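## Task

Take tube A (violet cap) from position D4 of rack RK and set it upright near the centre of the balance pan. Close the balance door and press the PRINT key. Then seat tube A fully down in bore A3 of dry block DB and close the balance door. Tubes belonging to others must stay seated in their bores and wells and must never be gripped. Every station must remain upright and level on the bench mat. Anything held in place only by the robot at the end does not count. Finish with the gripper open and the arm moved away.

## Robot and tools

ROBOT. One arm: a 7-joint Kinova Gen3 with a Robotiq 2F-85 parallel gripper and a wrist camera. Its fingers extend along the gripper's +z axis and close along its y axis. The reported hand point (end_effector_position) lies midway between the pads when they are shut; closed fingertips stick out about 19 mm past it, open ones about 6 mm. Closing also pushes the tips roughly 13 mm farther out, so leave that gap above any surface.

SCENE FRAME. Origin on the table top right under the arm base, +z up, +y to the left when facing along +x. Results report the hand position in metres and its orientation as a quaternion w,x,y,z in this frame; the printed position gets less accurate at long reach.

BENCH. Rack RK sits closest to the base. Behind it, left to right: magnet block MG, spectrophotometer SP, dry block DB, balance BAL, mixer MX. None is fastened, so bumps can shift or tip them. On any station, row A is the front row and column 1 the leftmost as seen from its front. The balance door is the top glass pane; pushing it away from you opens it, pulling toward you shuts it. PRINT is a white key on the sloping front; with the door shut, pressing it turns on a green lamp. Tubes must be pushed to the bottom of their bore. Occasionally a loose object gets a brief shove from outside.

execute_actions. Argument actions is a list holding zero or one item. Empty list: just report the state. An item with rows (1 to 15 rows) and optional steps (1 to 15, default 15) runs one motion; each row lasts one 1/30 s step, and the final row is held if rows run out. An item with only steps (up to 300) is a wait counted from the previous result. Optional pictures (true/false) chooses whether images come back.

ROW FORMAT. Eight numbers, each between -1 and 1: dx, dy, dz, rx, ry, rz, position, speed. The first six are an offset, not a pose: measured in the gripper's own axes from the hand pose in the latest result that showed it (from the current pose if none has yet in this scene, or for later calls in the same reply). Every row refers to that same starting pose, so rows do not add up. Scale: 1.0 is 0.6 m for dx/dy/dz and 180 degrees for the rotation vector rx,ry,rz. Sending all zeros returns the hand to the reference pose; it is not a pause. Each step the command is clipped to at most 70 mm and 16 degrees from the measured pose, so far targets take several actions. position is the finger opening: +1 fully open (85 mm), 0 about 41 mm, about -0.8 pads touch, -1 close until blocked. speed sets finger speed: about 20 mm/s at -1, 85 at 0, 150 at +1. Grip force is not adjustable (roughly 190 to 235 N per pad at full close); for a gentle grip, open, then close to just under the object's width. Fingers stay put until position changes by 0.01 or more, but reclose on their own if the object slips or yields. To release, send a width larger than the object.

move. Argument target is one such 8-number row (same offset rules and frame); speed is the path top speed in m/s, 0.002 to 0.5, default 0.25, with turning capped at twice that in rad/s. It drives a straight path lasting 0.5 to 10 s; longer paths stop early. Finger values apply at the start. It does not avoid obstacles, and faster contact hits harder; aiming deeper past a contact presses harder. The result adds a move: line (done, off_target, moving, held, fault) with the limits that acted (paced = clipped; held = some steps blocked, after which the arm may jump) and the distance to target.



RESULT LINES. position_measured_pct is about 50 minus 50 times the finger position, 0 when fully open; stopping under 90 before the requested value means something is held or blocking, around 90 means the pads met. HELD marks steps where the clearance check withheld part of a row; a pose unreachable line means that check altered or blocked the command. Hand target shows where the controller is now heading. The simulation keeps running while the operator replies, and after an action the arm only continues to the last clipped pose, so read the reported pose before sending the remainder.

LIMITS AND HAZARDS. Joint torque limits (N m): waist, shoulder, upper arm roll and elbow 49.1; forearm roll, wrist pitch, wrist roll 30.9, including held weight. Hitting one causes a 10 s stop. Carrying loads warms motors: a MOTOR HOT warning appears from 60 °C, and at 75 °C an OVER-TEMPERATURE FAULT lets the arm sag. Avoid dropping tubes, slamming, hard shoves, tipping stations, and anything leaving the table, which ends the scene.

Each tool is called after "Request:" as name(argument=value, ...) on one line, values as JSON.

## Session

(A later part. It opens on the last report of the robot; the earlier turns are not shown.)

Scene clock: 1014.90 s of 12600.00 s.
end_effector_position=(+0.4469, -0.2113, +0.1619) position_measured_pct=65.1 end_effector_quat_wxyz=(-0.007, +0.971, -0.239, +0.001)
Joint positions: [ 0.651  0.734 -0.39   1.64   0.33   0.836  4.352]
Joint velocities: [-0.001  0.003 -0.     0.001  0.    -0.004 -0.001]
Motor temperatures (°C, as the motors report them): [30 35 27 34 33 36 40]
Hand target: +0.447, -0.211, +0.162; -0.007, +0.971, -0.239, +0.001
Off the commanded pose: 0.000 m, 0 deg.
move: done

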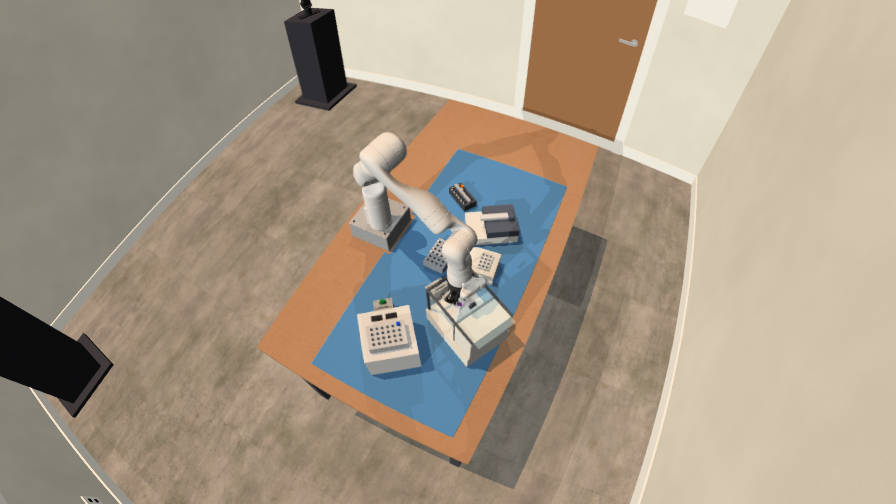

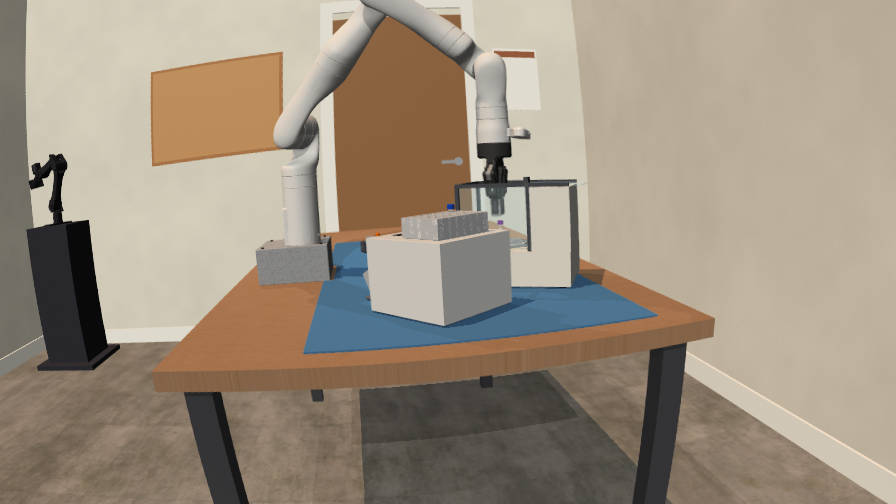

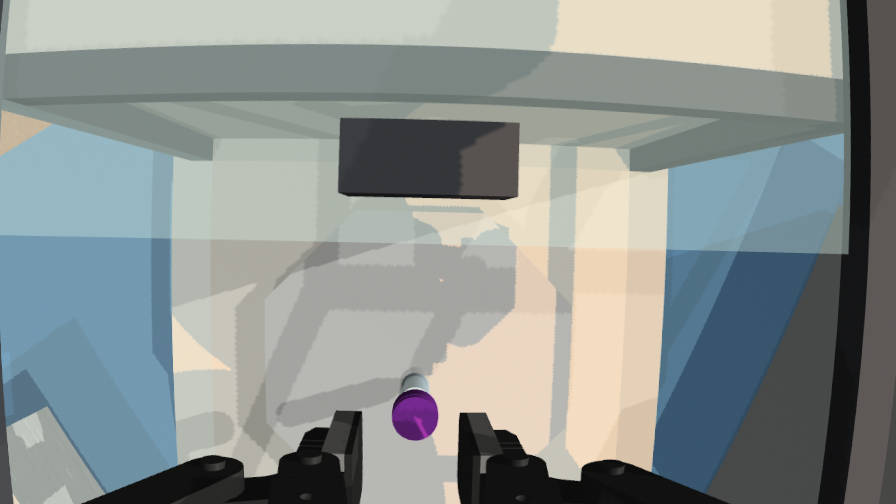

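Request:
move(target=[0, 0.0025, 0.0655, 0, 0, 0, -0.3, 0], speed=0.04)

Request:
move(target=[0, 0, 0, 0, 0, 0, -0.64, -0.5], speed=0.01)

Request:
move(target=[0, 0, -0.27, 0, 0, 0, -0.64, 0], speed=0.08)

Scene clock: 1022.90 s of 12600.00 s.
end_effector_position=(+0.4466, -0.2122, +0.1228) position_measured_pct=65.1 end_effector_quat_wxyz=(-0.007, +0.971, -0.239, +0.001)
Joint positions: [ 0.636  0.8   -0.363  1.664  0.362  0.747  4.328]
Joint velocities: [-0.001  0.004 -0.001 -0.002  0.002 -0.002 -0.001]
Motor temperatures (°C, as the motors report them): [30 35 27 34 33 36 40]
Hand target: +0.447, -0.212, +0.123; -0.007, +0.971, -0.239, +0.001
Off the commanded pose: 0.000 m, 0 deg.
move: done

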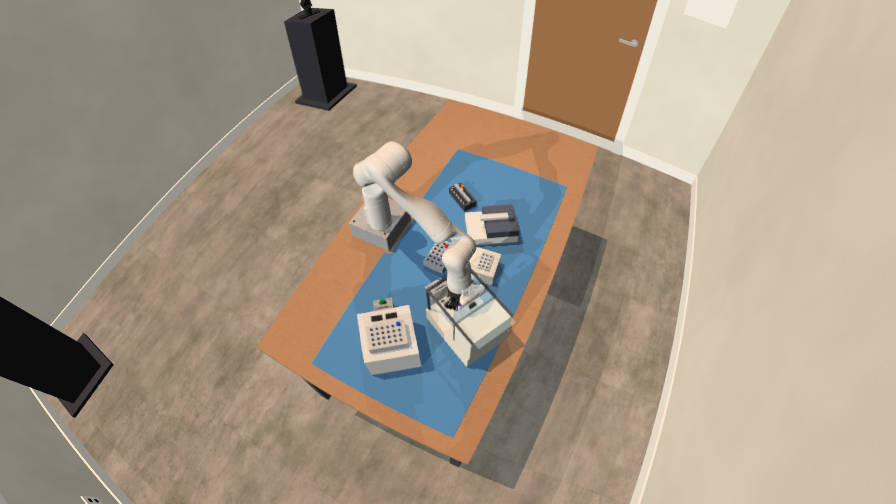

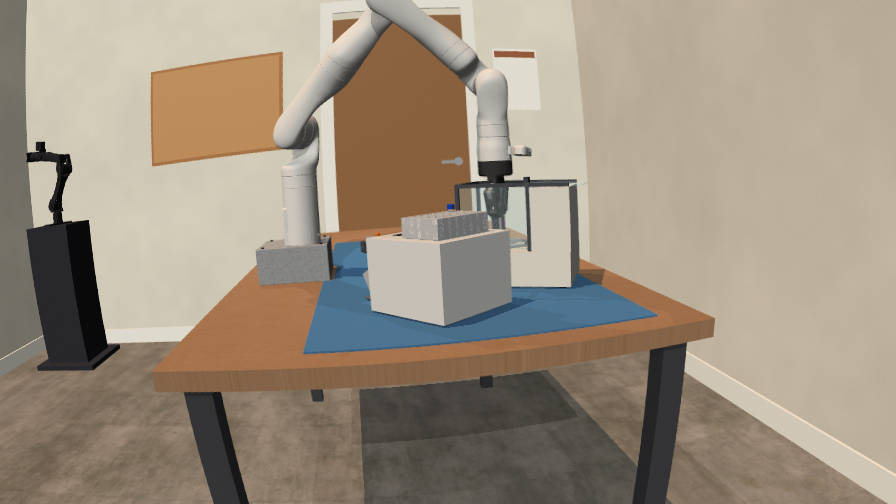

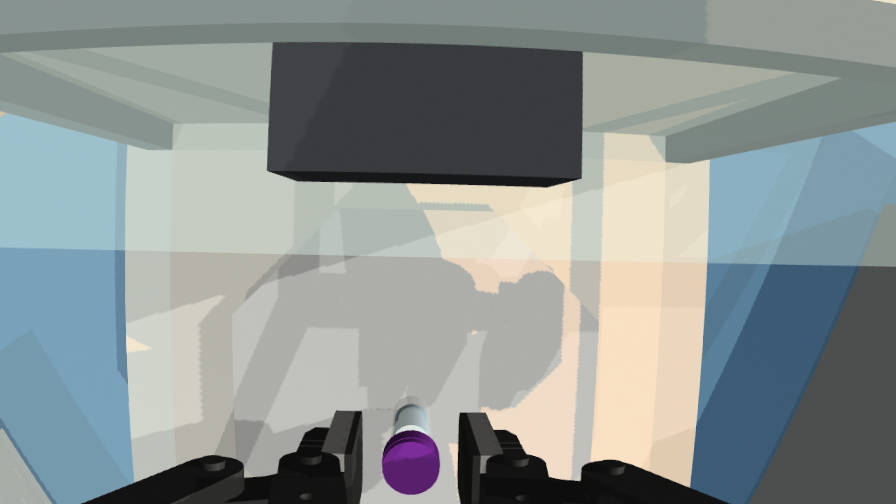

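Scene clock: 1023.47 s of 12600.00 s.
end_effector_position=(+0.4466, -0.2123, +0.1228) position_measured_pct=79.8 end_effector_quat_wxyz=(-0.007, +0.971, -0.239, +0.001)
Joint positions: [ 0.636  0.8   -0.363  1.664  0.362  0.747  4.328]
Joint velocities: [ 0.     0.     0.001  0.001 -0.     0.001  0.001]
Motor temperatures (°C, as the motors report them): [30 35 27 34 33 36 40]
Hand target: +0.447, -0.212, +0.123; -0.007, +0.971, -0.239, +0.001
Off the commanded pose: 0.000 m, 0 deg.
move: done

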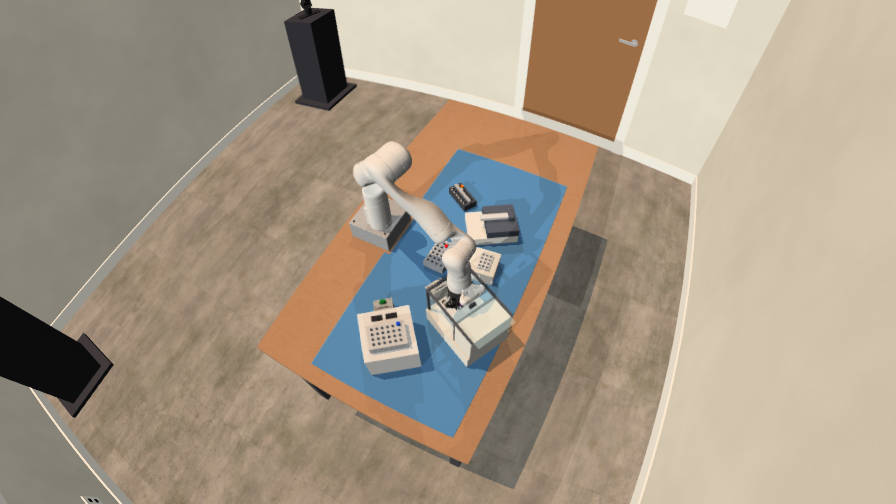

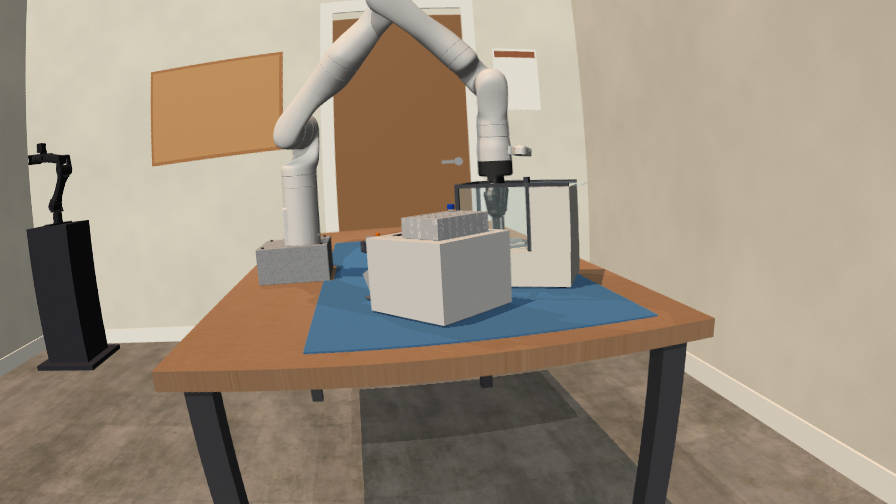

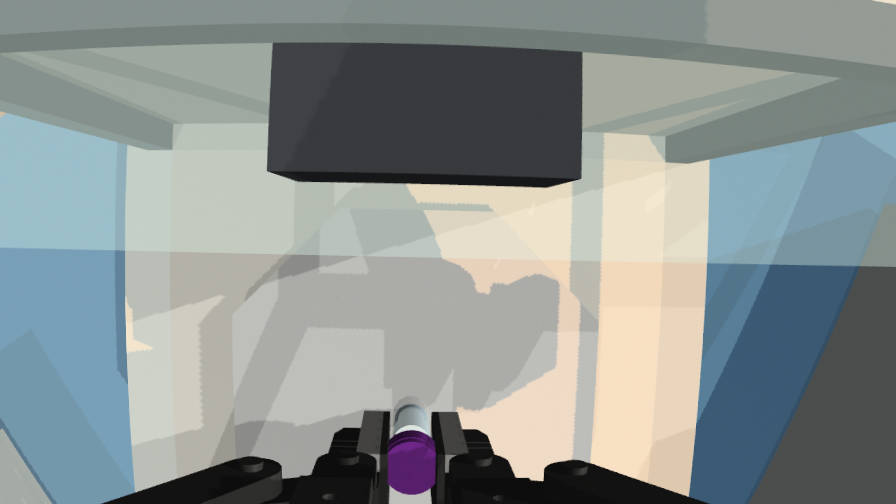

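Scene clock: 1025.87 s of 12600.00 s.
end_effector_position=(+0.4453, -0.2142, +0.2845) position_measured_pct=79.8 end_effector_quat_wxyz=(-0.007, +0.971, -0.239, +0.001)
Joint positions: [ 0.69   0.568 -0.444  1.489  0.24   1.143  4.43 ]
Joint velocities: [ 0.    -0.002  0.001 -0.001  0.001  0.002  0.   ]
Motor temperatures (°C, as the motors report them): [30 35 27 34 33 36 40]
Hand target: +0.445, -0.214, +0.285; -0.007, +0.971, -0.239, +0.001
Off the commanded pose: 0.001 m, 0 deg.
move: done

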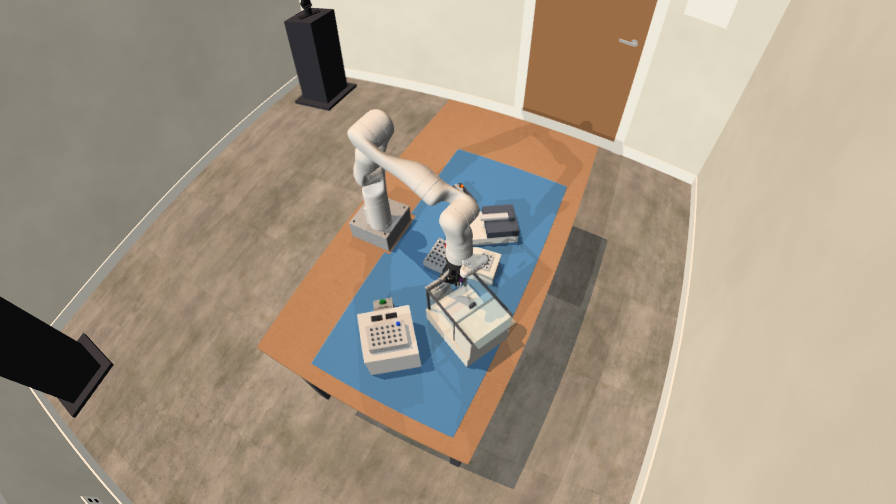

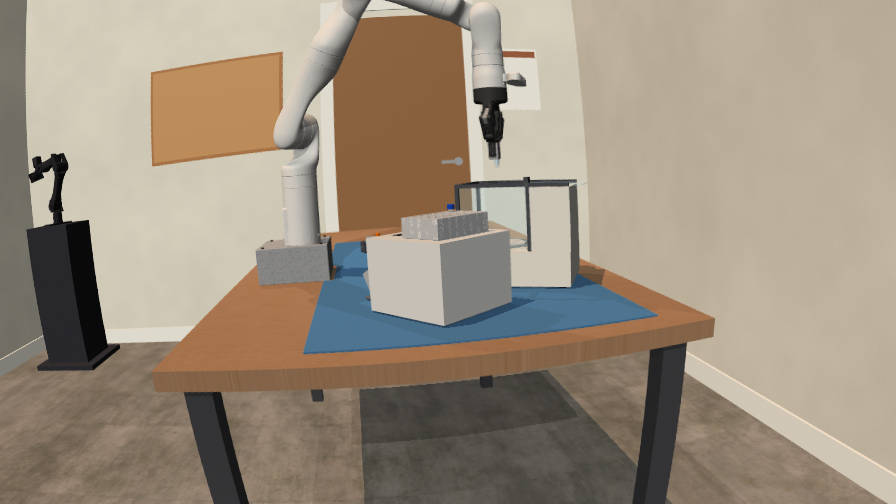

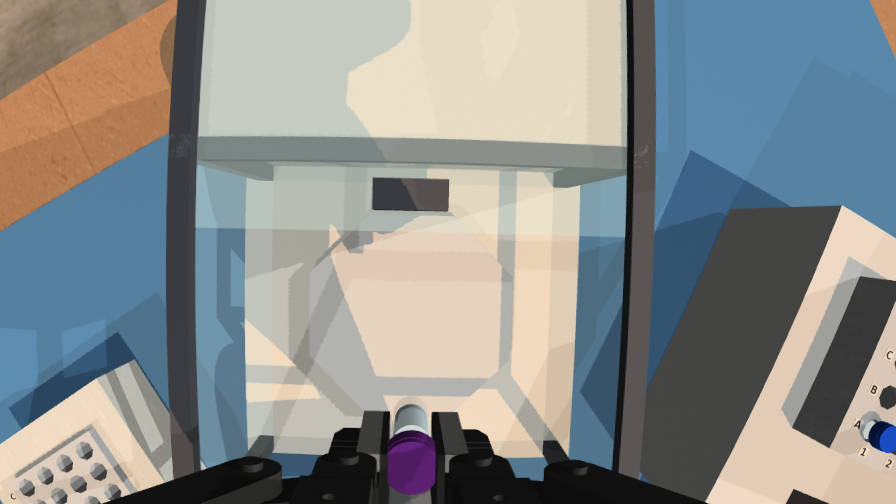

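Request:
move(target=[-0.254, -0.289, 0, 0, 0, -0.19, -0.64, 0], speed=0.2)

Request:
move(target=[0, 0, 0.12, 0, 0, 0, -0.64, 0], speed=0.1)

Scene clock: 1049.27 s of 12600.00 s.
end_effector_position=(+0.3898, +0.0090, +0.2868) position_measured_pct=79.8 end_effector_quat_wxyz=(-0.006, +0.998, +0.057, +0.003)
Joint positions: [ 0.442  0.378 -0.68   1.839  0.262  1.014  4.477]
Joint velocities: [-0.004 -0.001 -0.001  0.     0.001  0.001 -0.001]
Motor temperatures (°C, as the motors report them): [30 35 27 34 33 36 40]
Hand target: +0.390, +0.009, +0.287; -0.006, +0.998, +0.057, +0.003
Off the commanded pose: 0.002 m, 0 deg.
move: done

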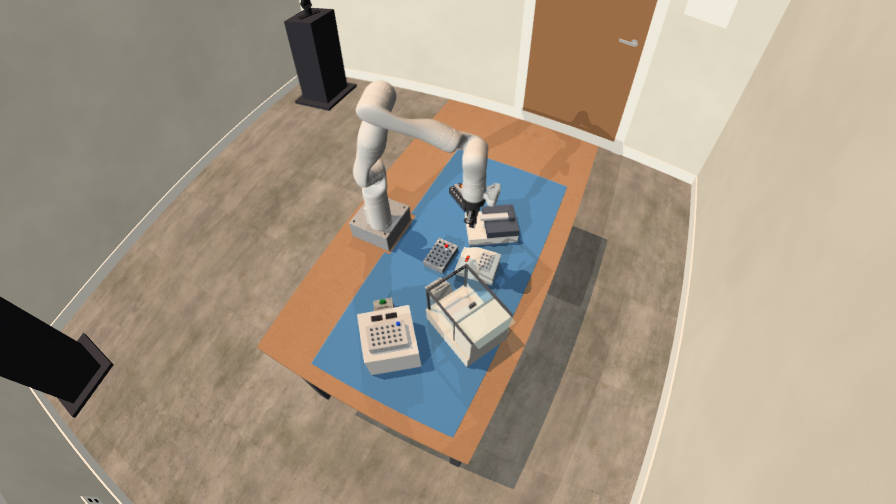

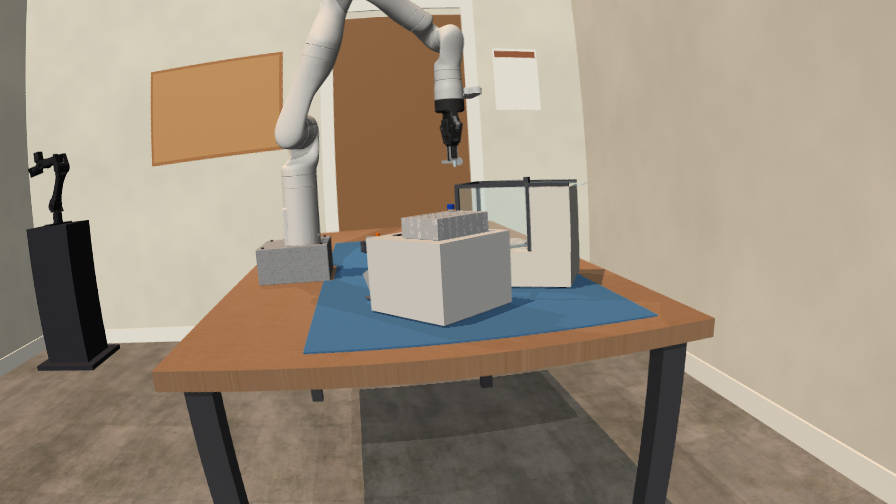

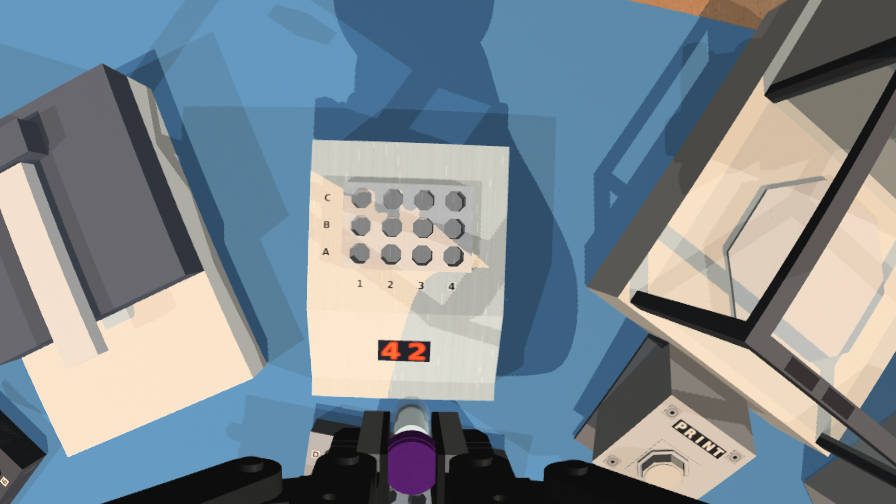

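Scene clock: 1050.40 s of 12600.00 s.
end_effector_position=(+0.3904, +0.0096, +0.2151) position_measured_pct=79.8 end_effector_quat_wxyz=(-0.006, +0.998, +0.057, +0.003)
Joint positions: [ 0.381  0.495 -0.621  1.947  0.374  0.811  4.375]
Joint velocities: [-0.003  0.004 -0.     0.001  0.002 -0.003 -0.002]
Motor temperatures (°C, as the motors report them): [30 35 27 34 33 36 40]
Hand target: +0.390, +0.010, +0.215; -0.006, +0.998, +0.057, +0.003
Off the commanded pose: 0.000 m, 0 deg.
move: done

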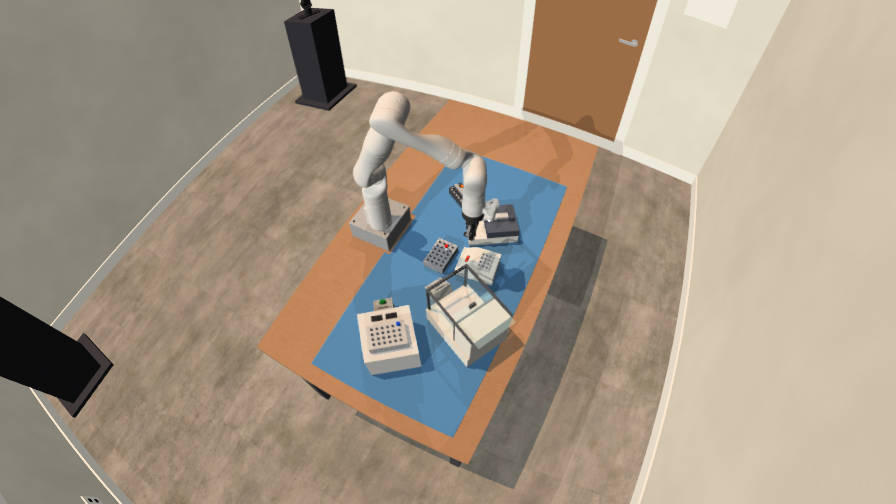

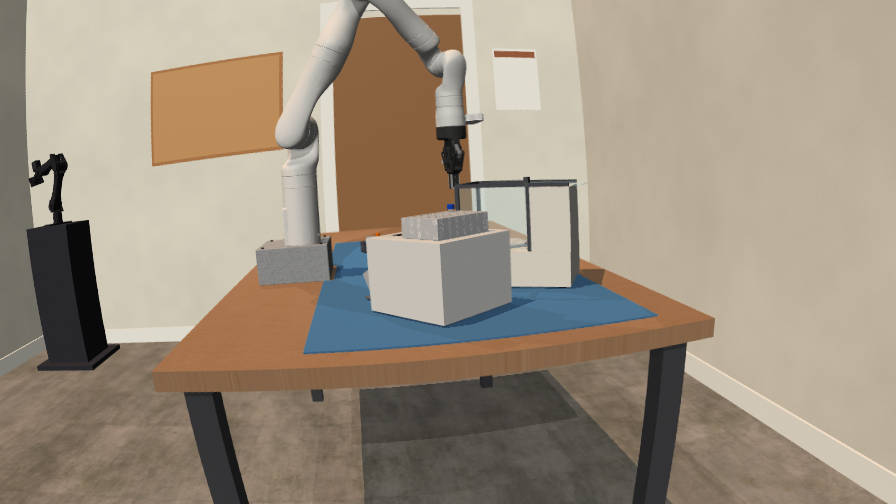

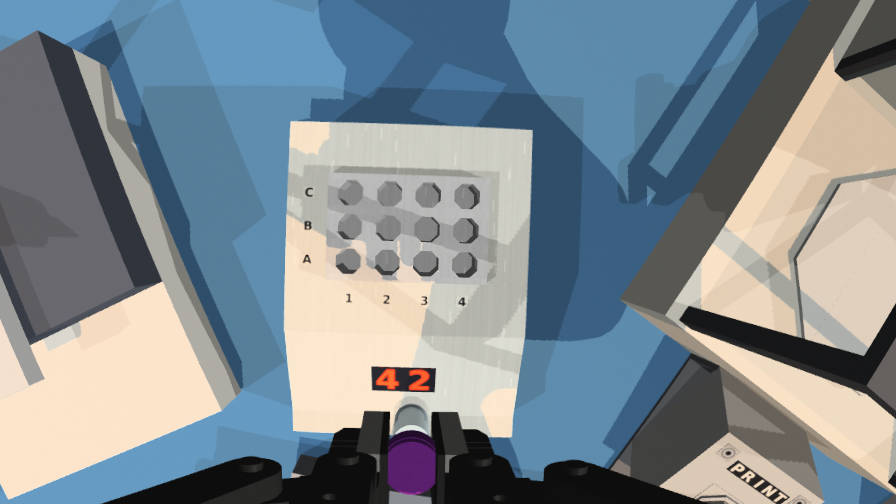

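Request:
move(target=[0.058, 0.0127, 0.14, 0, 0, 0, -0.64, 0], speed=0.08)

Scene clock: 1058.47 s of 12600.00 s.
end_effector_position=(+0.4267, +0.0070, +0.1318) position_measured_pct=79.8 end_effector_quat_wxyz=(-0.006, +0.998, +0.057, +0.003)
Joint positions: [ 0.287  0.706 -0.505  1.907  0.52   0.656  4.283]
Joint velocities: [-0.003  0.006  0.001 -0.001 -0.001 -0.001 -0.001]
Motor temperatures (°C, as the motors report them): [30 35 27 34 33 36 40]
Hand target: +0.427, +0.007, +0.132; -0.006, +0.998, +0.057, +0.003
Off the commanded pose: 0.001 m, 0 deg.
move: done

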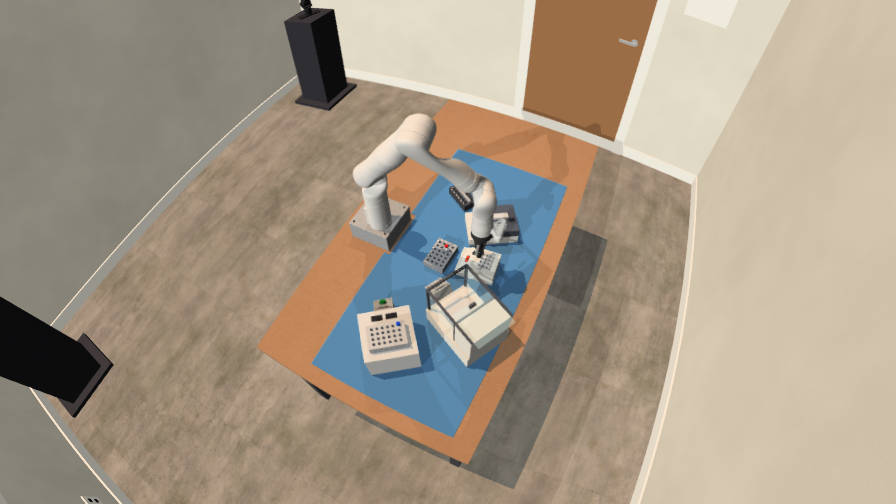

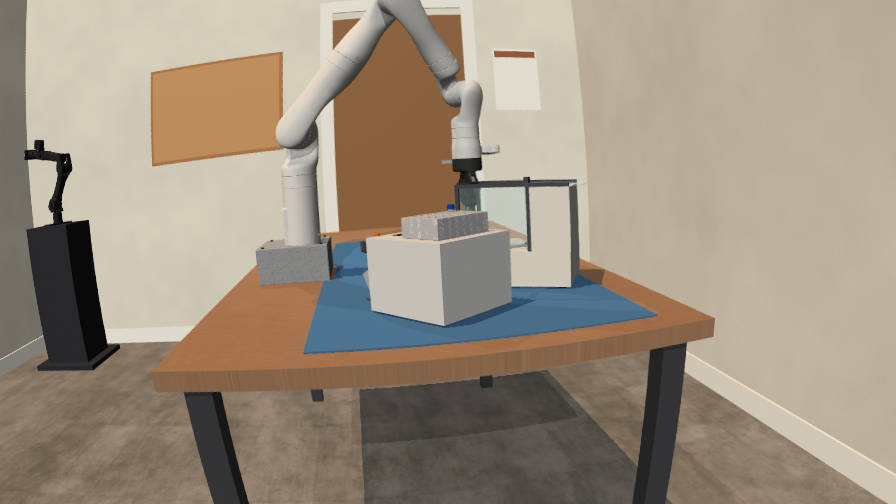

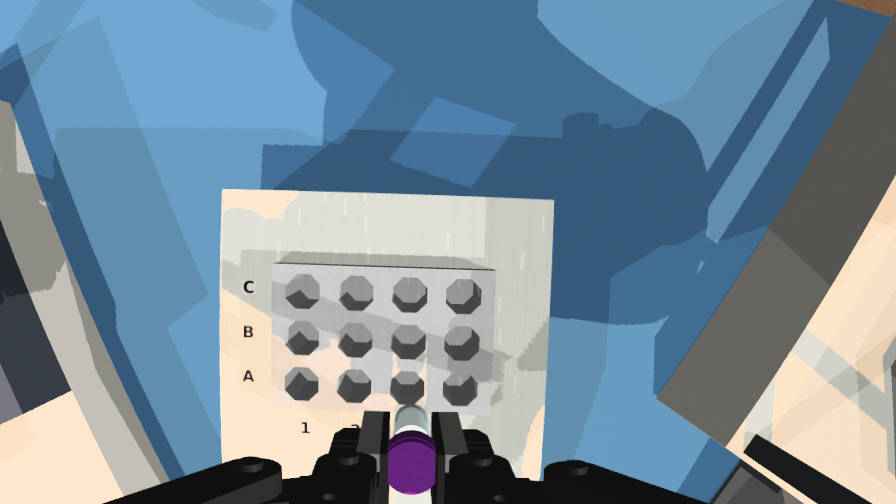

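Request:
zoom_image(camera="cam_wrist", region=[330, 320, 490, 500])

Region (330, 320, 490, 500) of cam_wrist's 896x504 image, scaled by 2.800.

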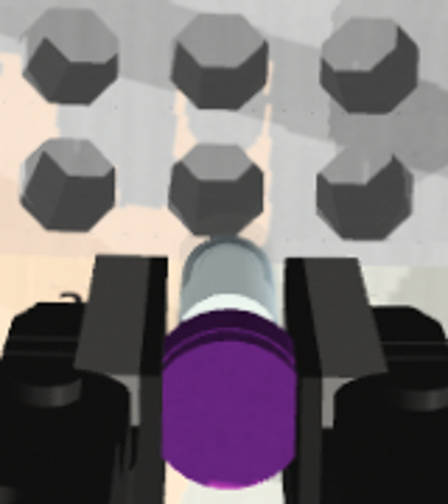

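Request:
move(target=[-0.003, -0.002, 0.045, 0, 0, 0, -0.64, 0], speed=0.03)

Request:
zoom_image(camera="cam_wrist", region=[310, 300, 510, 500])

Scene clock: 1072.80 s of 12600.00 s.
end_effector_position=(+0.4286, +0.0086, +0.1085) position_measured_pct=79.8 end_effector_quat_wxyz=(-0.005, +0.998, +0.057, +0.008)
Joint positions: [ 0.255  0.749 -0.464  1.923  0.563  0.585  4.242]
Joint velocities: [-0.003 -0.     0.002  0.001  0.004 -0.003 -0.004]
Motor temperatures (°C, as the motors report them): [30 35 27 34 33 36 40]
Hand target: +0.425, +0.008, +0.105; -0.006, +0.998, +0.057, +0.003
Off the commanded pose: 0.005 m, 1 deg.
move: off_target

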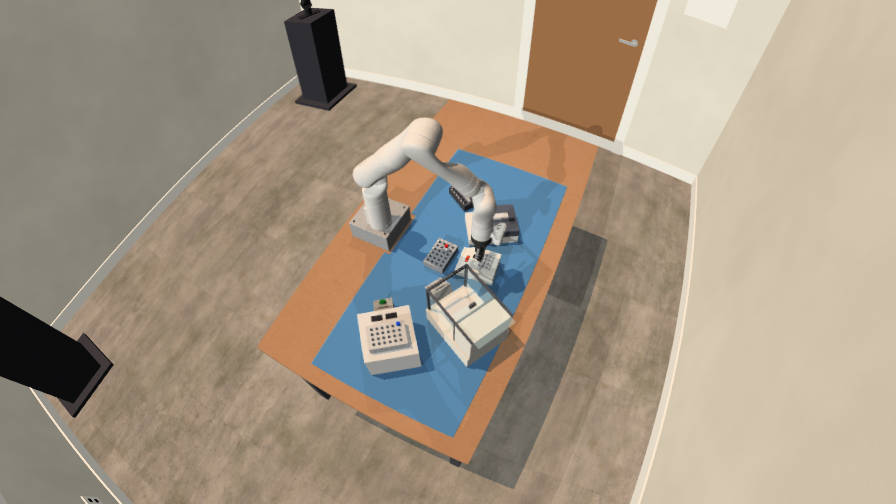

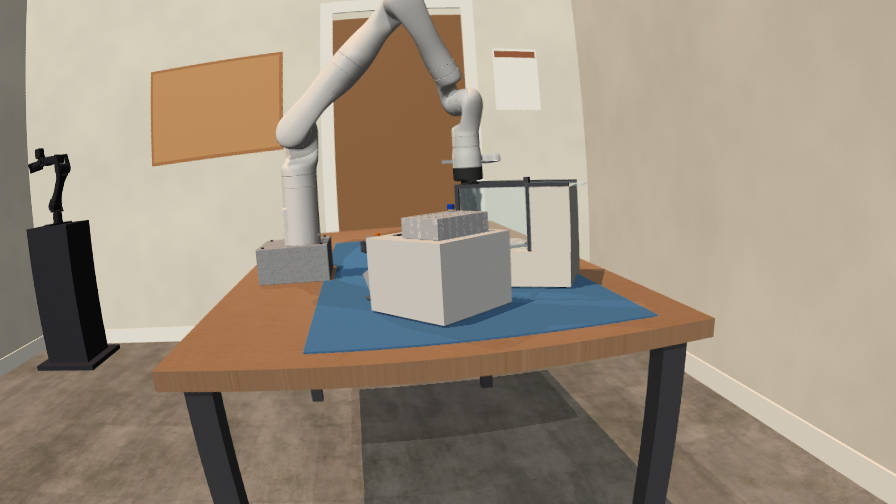

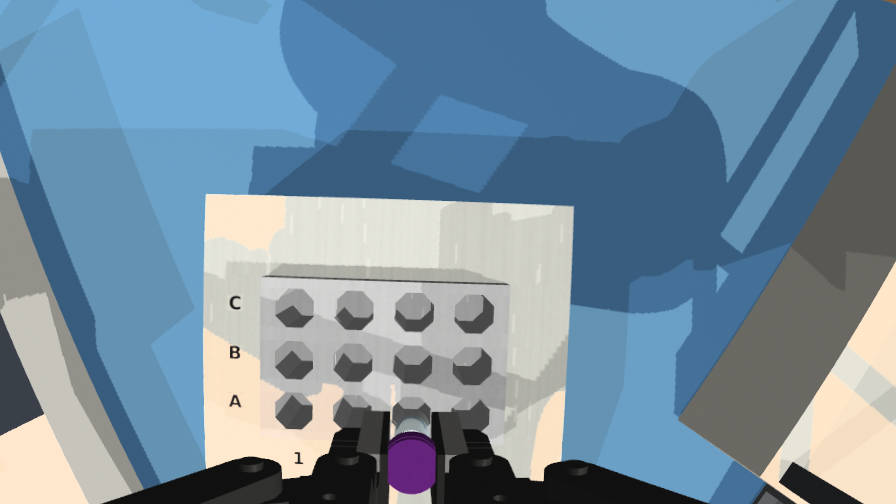

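Region (310, 300, 510, 500) of cam_wrist's 896x504 image, scaled by 2.520.

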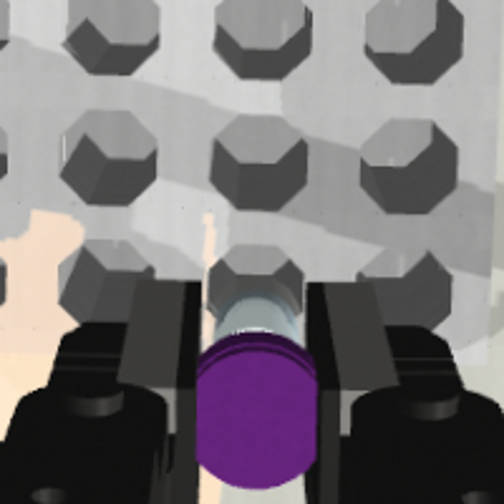

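Request:
move(target=[0,0,-0.012,0,0,0,-0.64,0], speed=0.02)

Scene clock: 1098.93 s of 12600.00 s.
end_effector_position=(+0.4284, +0.0086, +0.1155) position_measured_pct=79.8 end_effector_quat_wxyz=(-0.005, +0.998, +0.057, +0.008)
Joint positions: [ 0.263  0.735 -0.476  1.92   0.552  0.602  4.251]
Joint velocities: [ 0.002 -0.003 -0.002 -0.002 -0.003  0.003  0.002]
Motor temperatures (°C, as the motors report them): [30 35 27 34 33 36 40]
Hand target: +0.428, +0.009, +0.116; -0.005, +0.998, +0.057, +0.008
Off the commanded pose: 0.000 m, 0 deg.
move: done

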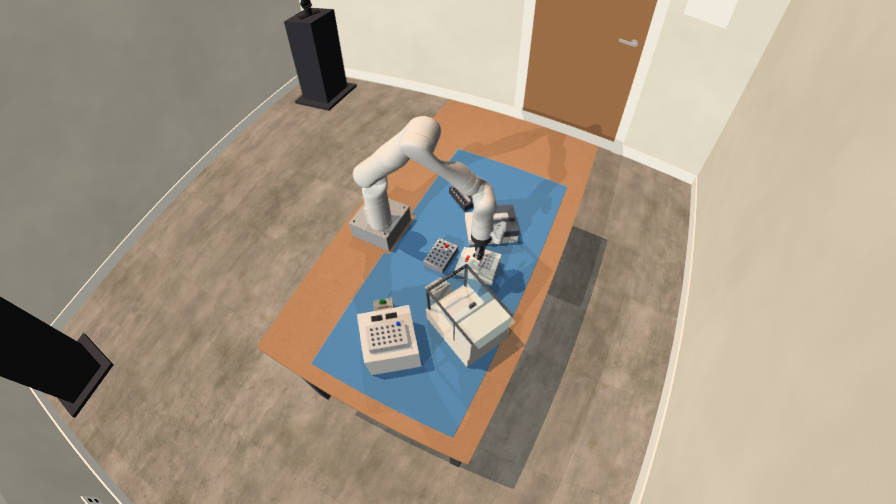

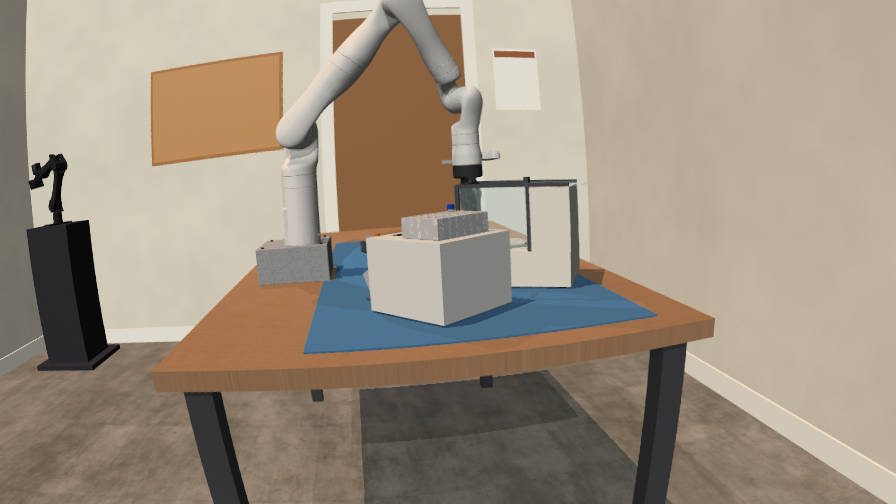

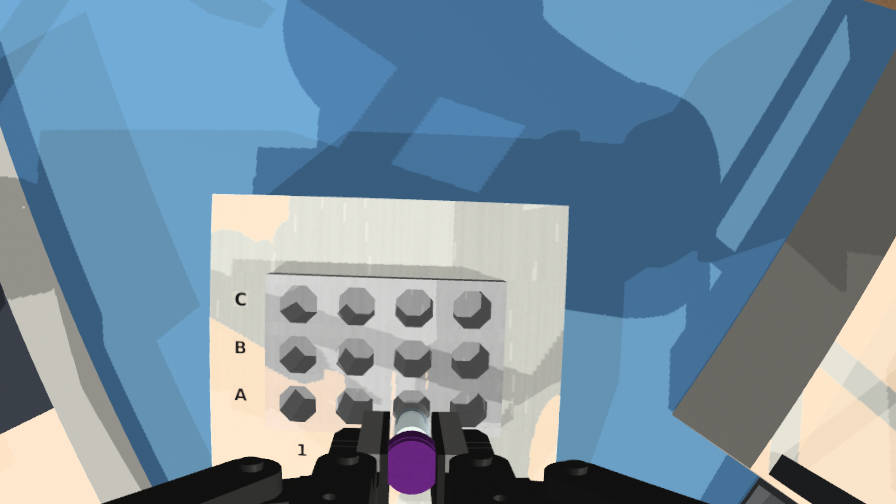

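Request:
move(target=[0,0,0.02,0,0,0,-0.64,0], speed=0.01)

Scene clock: 1107.10 s of 12600.00 s.
end_effector_position=(+0.4287, +0.0087, +0.1036) position_measured_pct=79.8 end_effector_quat_wxyz=(-0.005, +0.998, +0.057, +0.008)
Joint positions: [ 0.249  0.758 -0.456  1.924  0.571  0.573  4.236]
Joint velocities: [-0.002  0.002  0.003  0.     0.001 -0.003 -0.002]
Motor temperatures (°C, as the motors report them): [30 35 27 34 33 36 40]
Hand target: +0.429, +0.009, +0.104; -0.005, +0.998, +0.057, +0.008
Off the commanded pose: 0.000 m, 0 deg.
move: done

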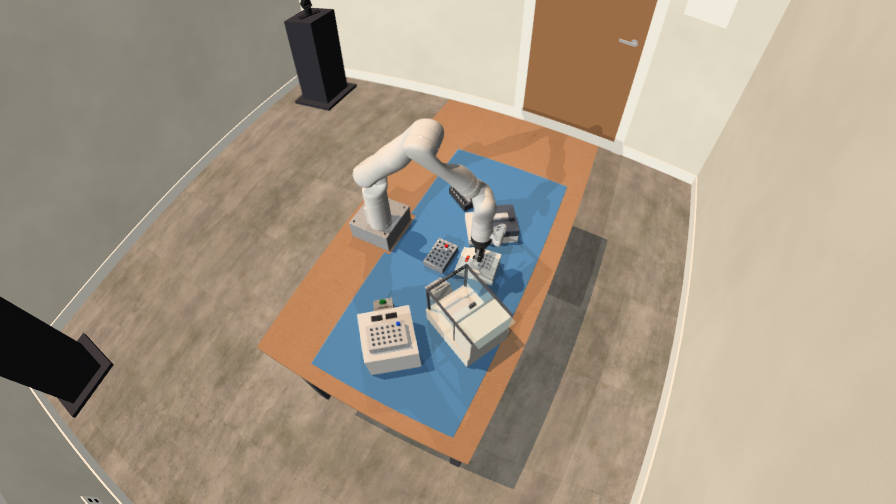

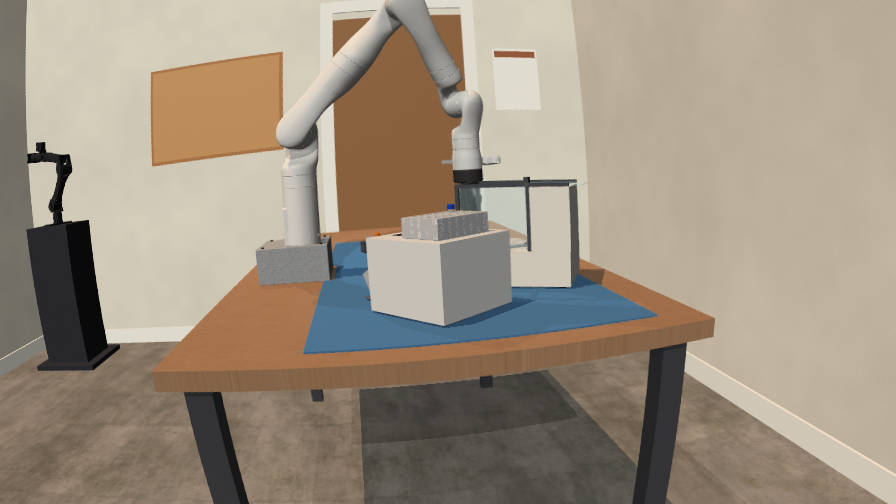

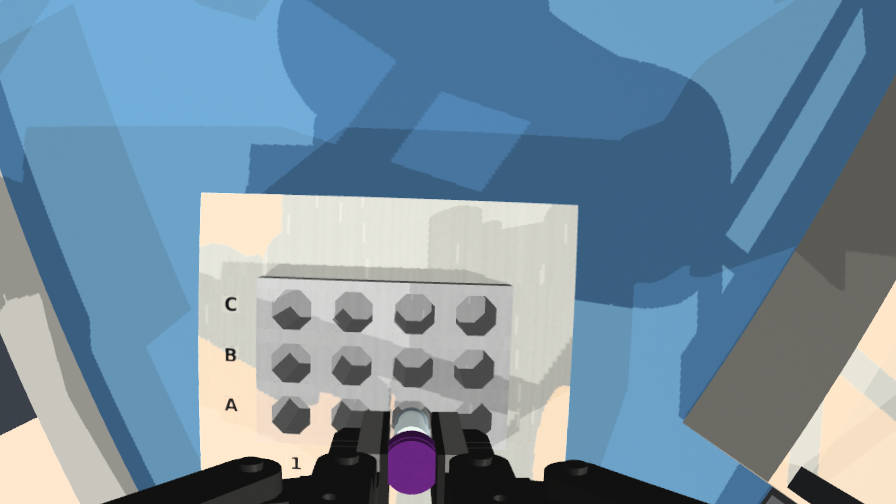

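Request:
zoom_image(camera="cam_wrist", region=[310,340,510,504])

Request:
zoom_image(camera="cam_high", region=[430,220,530,290])

Region (310, 340, 510, 504) of cam_wrist's 896x504 image, scaled by 2.520; it fills the top 413 rows of this view, and the rest is white.

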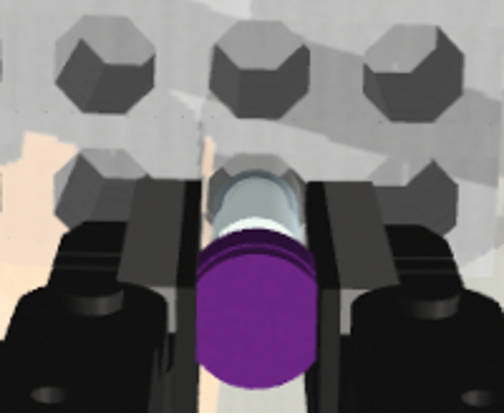

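Region (430, 220, 530, 290) of cam_high's 896x504 image, scaled by 5.040, with more detail than that image has; it fills the top 353 rows of this view, and the rest is white.

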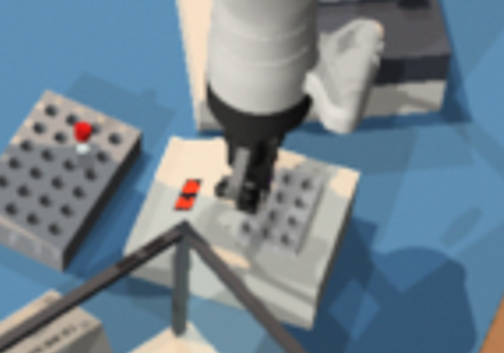

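Request:
move(target=[-0.002,0,0.012,0,0,0,-0.64,0], speed=0.006)

Request:
zoom_image(camera="cam_wrist", region=[310,340,510,504])

Scene clock: 1131.27 s of 12600.00 s.
end_effector_position=(+0.4282, +0.0086, +0.0967) position_measured_pct=79.8 end_effector_quat_wxyz=(-0.005, +0.998, +0.057, +0.009)
Joint positions: [ 0.24   0.771 -0.443  1.93   0.582  0.552  4.225]
Joint velocities: [-0.001  0.001  0.001 -0.     0.001 -0.001 -0.   ]
Motor temperatures (°C, as the motors report them): [30 35 27 34 33 36 40]
Hand target: +0.428, +0.009, +0.096; -0.005, +0.998, +0.057, +0.008
Off the commanded pose: 0.001 m, 0 deg.
move: done

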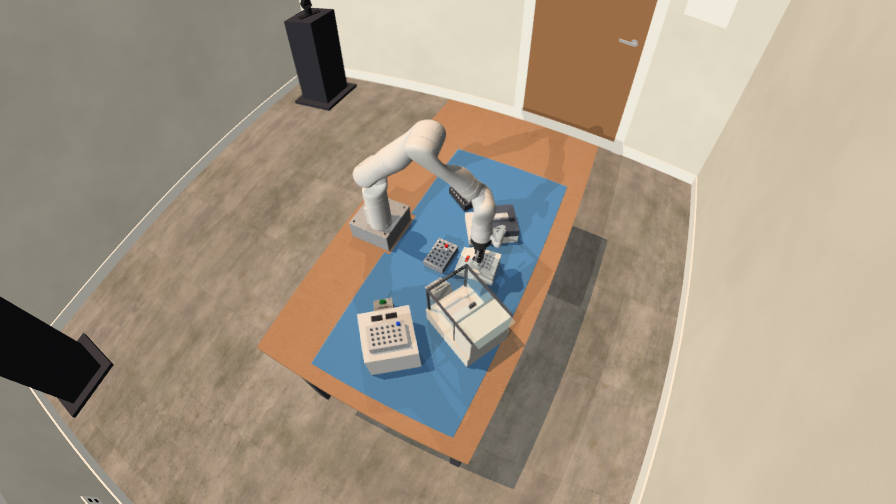

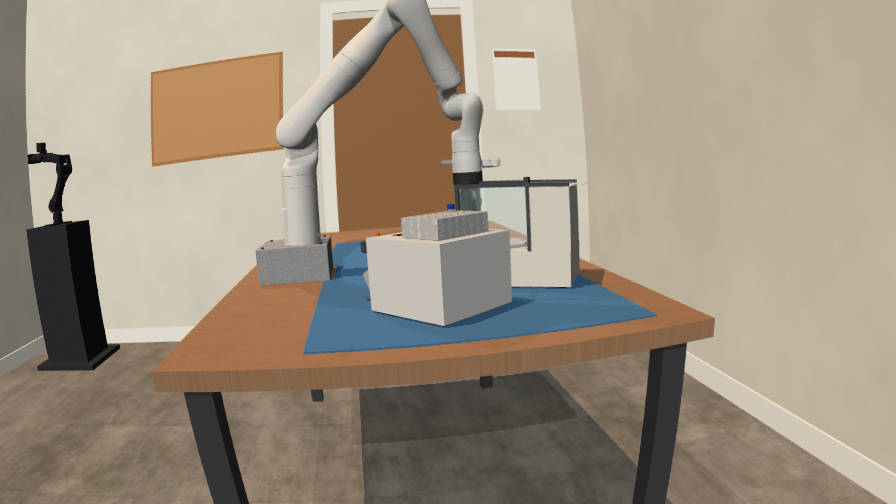

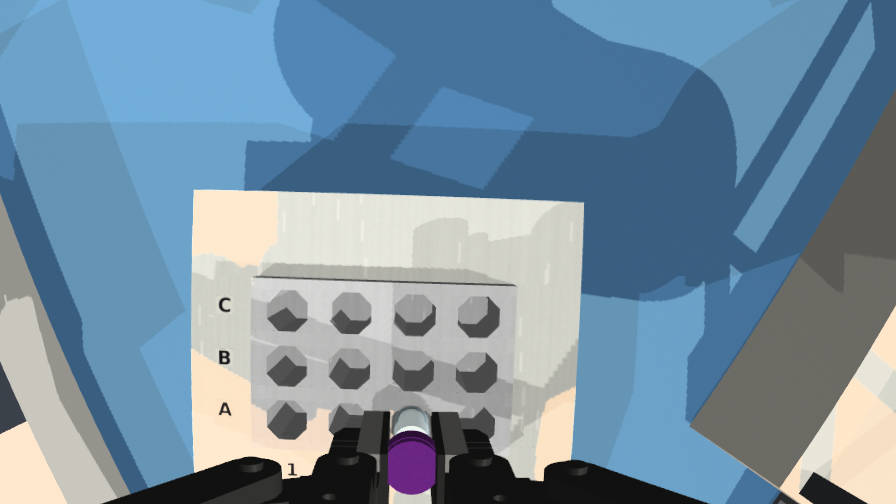

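Region (310, 340, 510, 504) of cam_wrist's 896x504 image, scaled by 2.520; it fills the top 413 rows of this view, and the rest is white.

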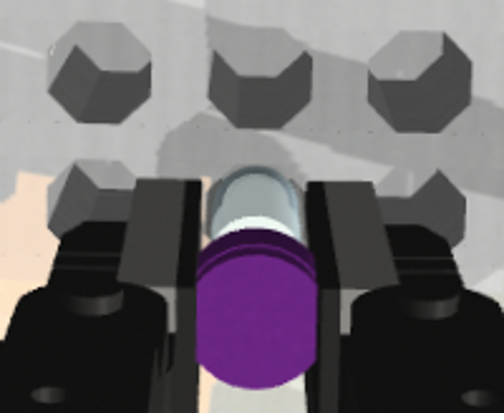

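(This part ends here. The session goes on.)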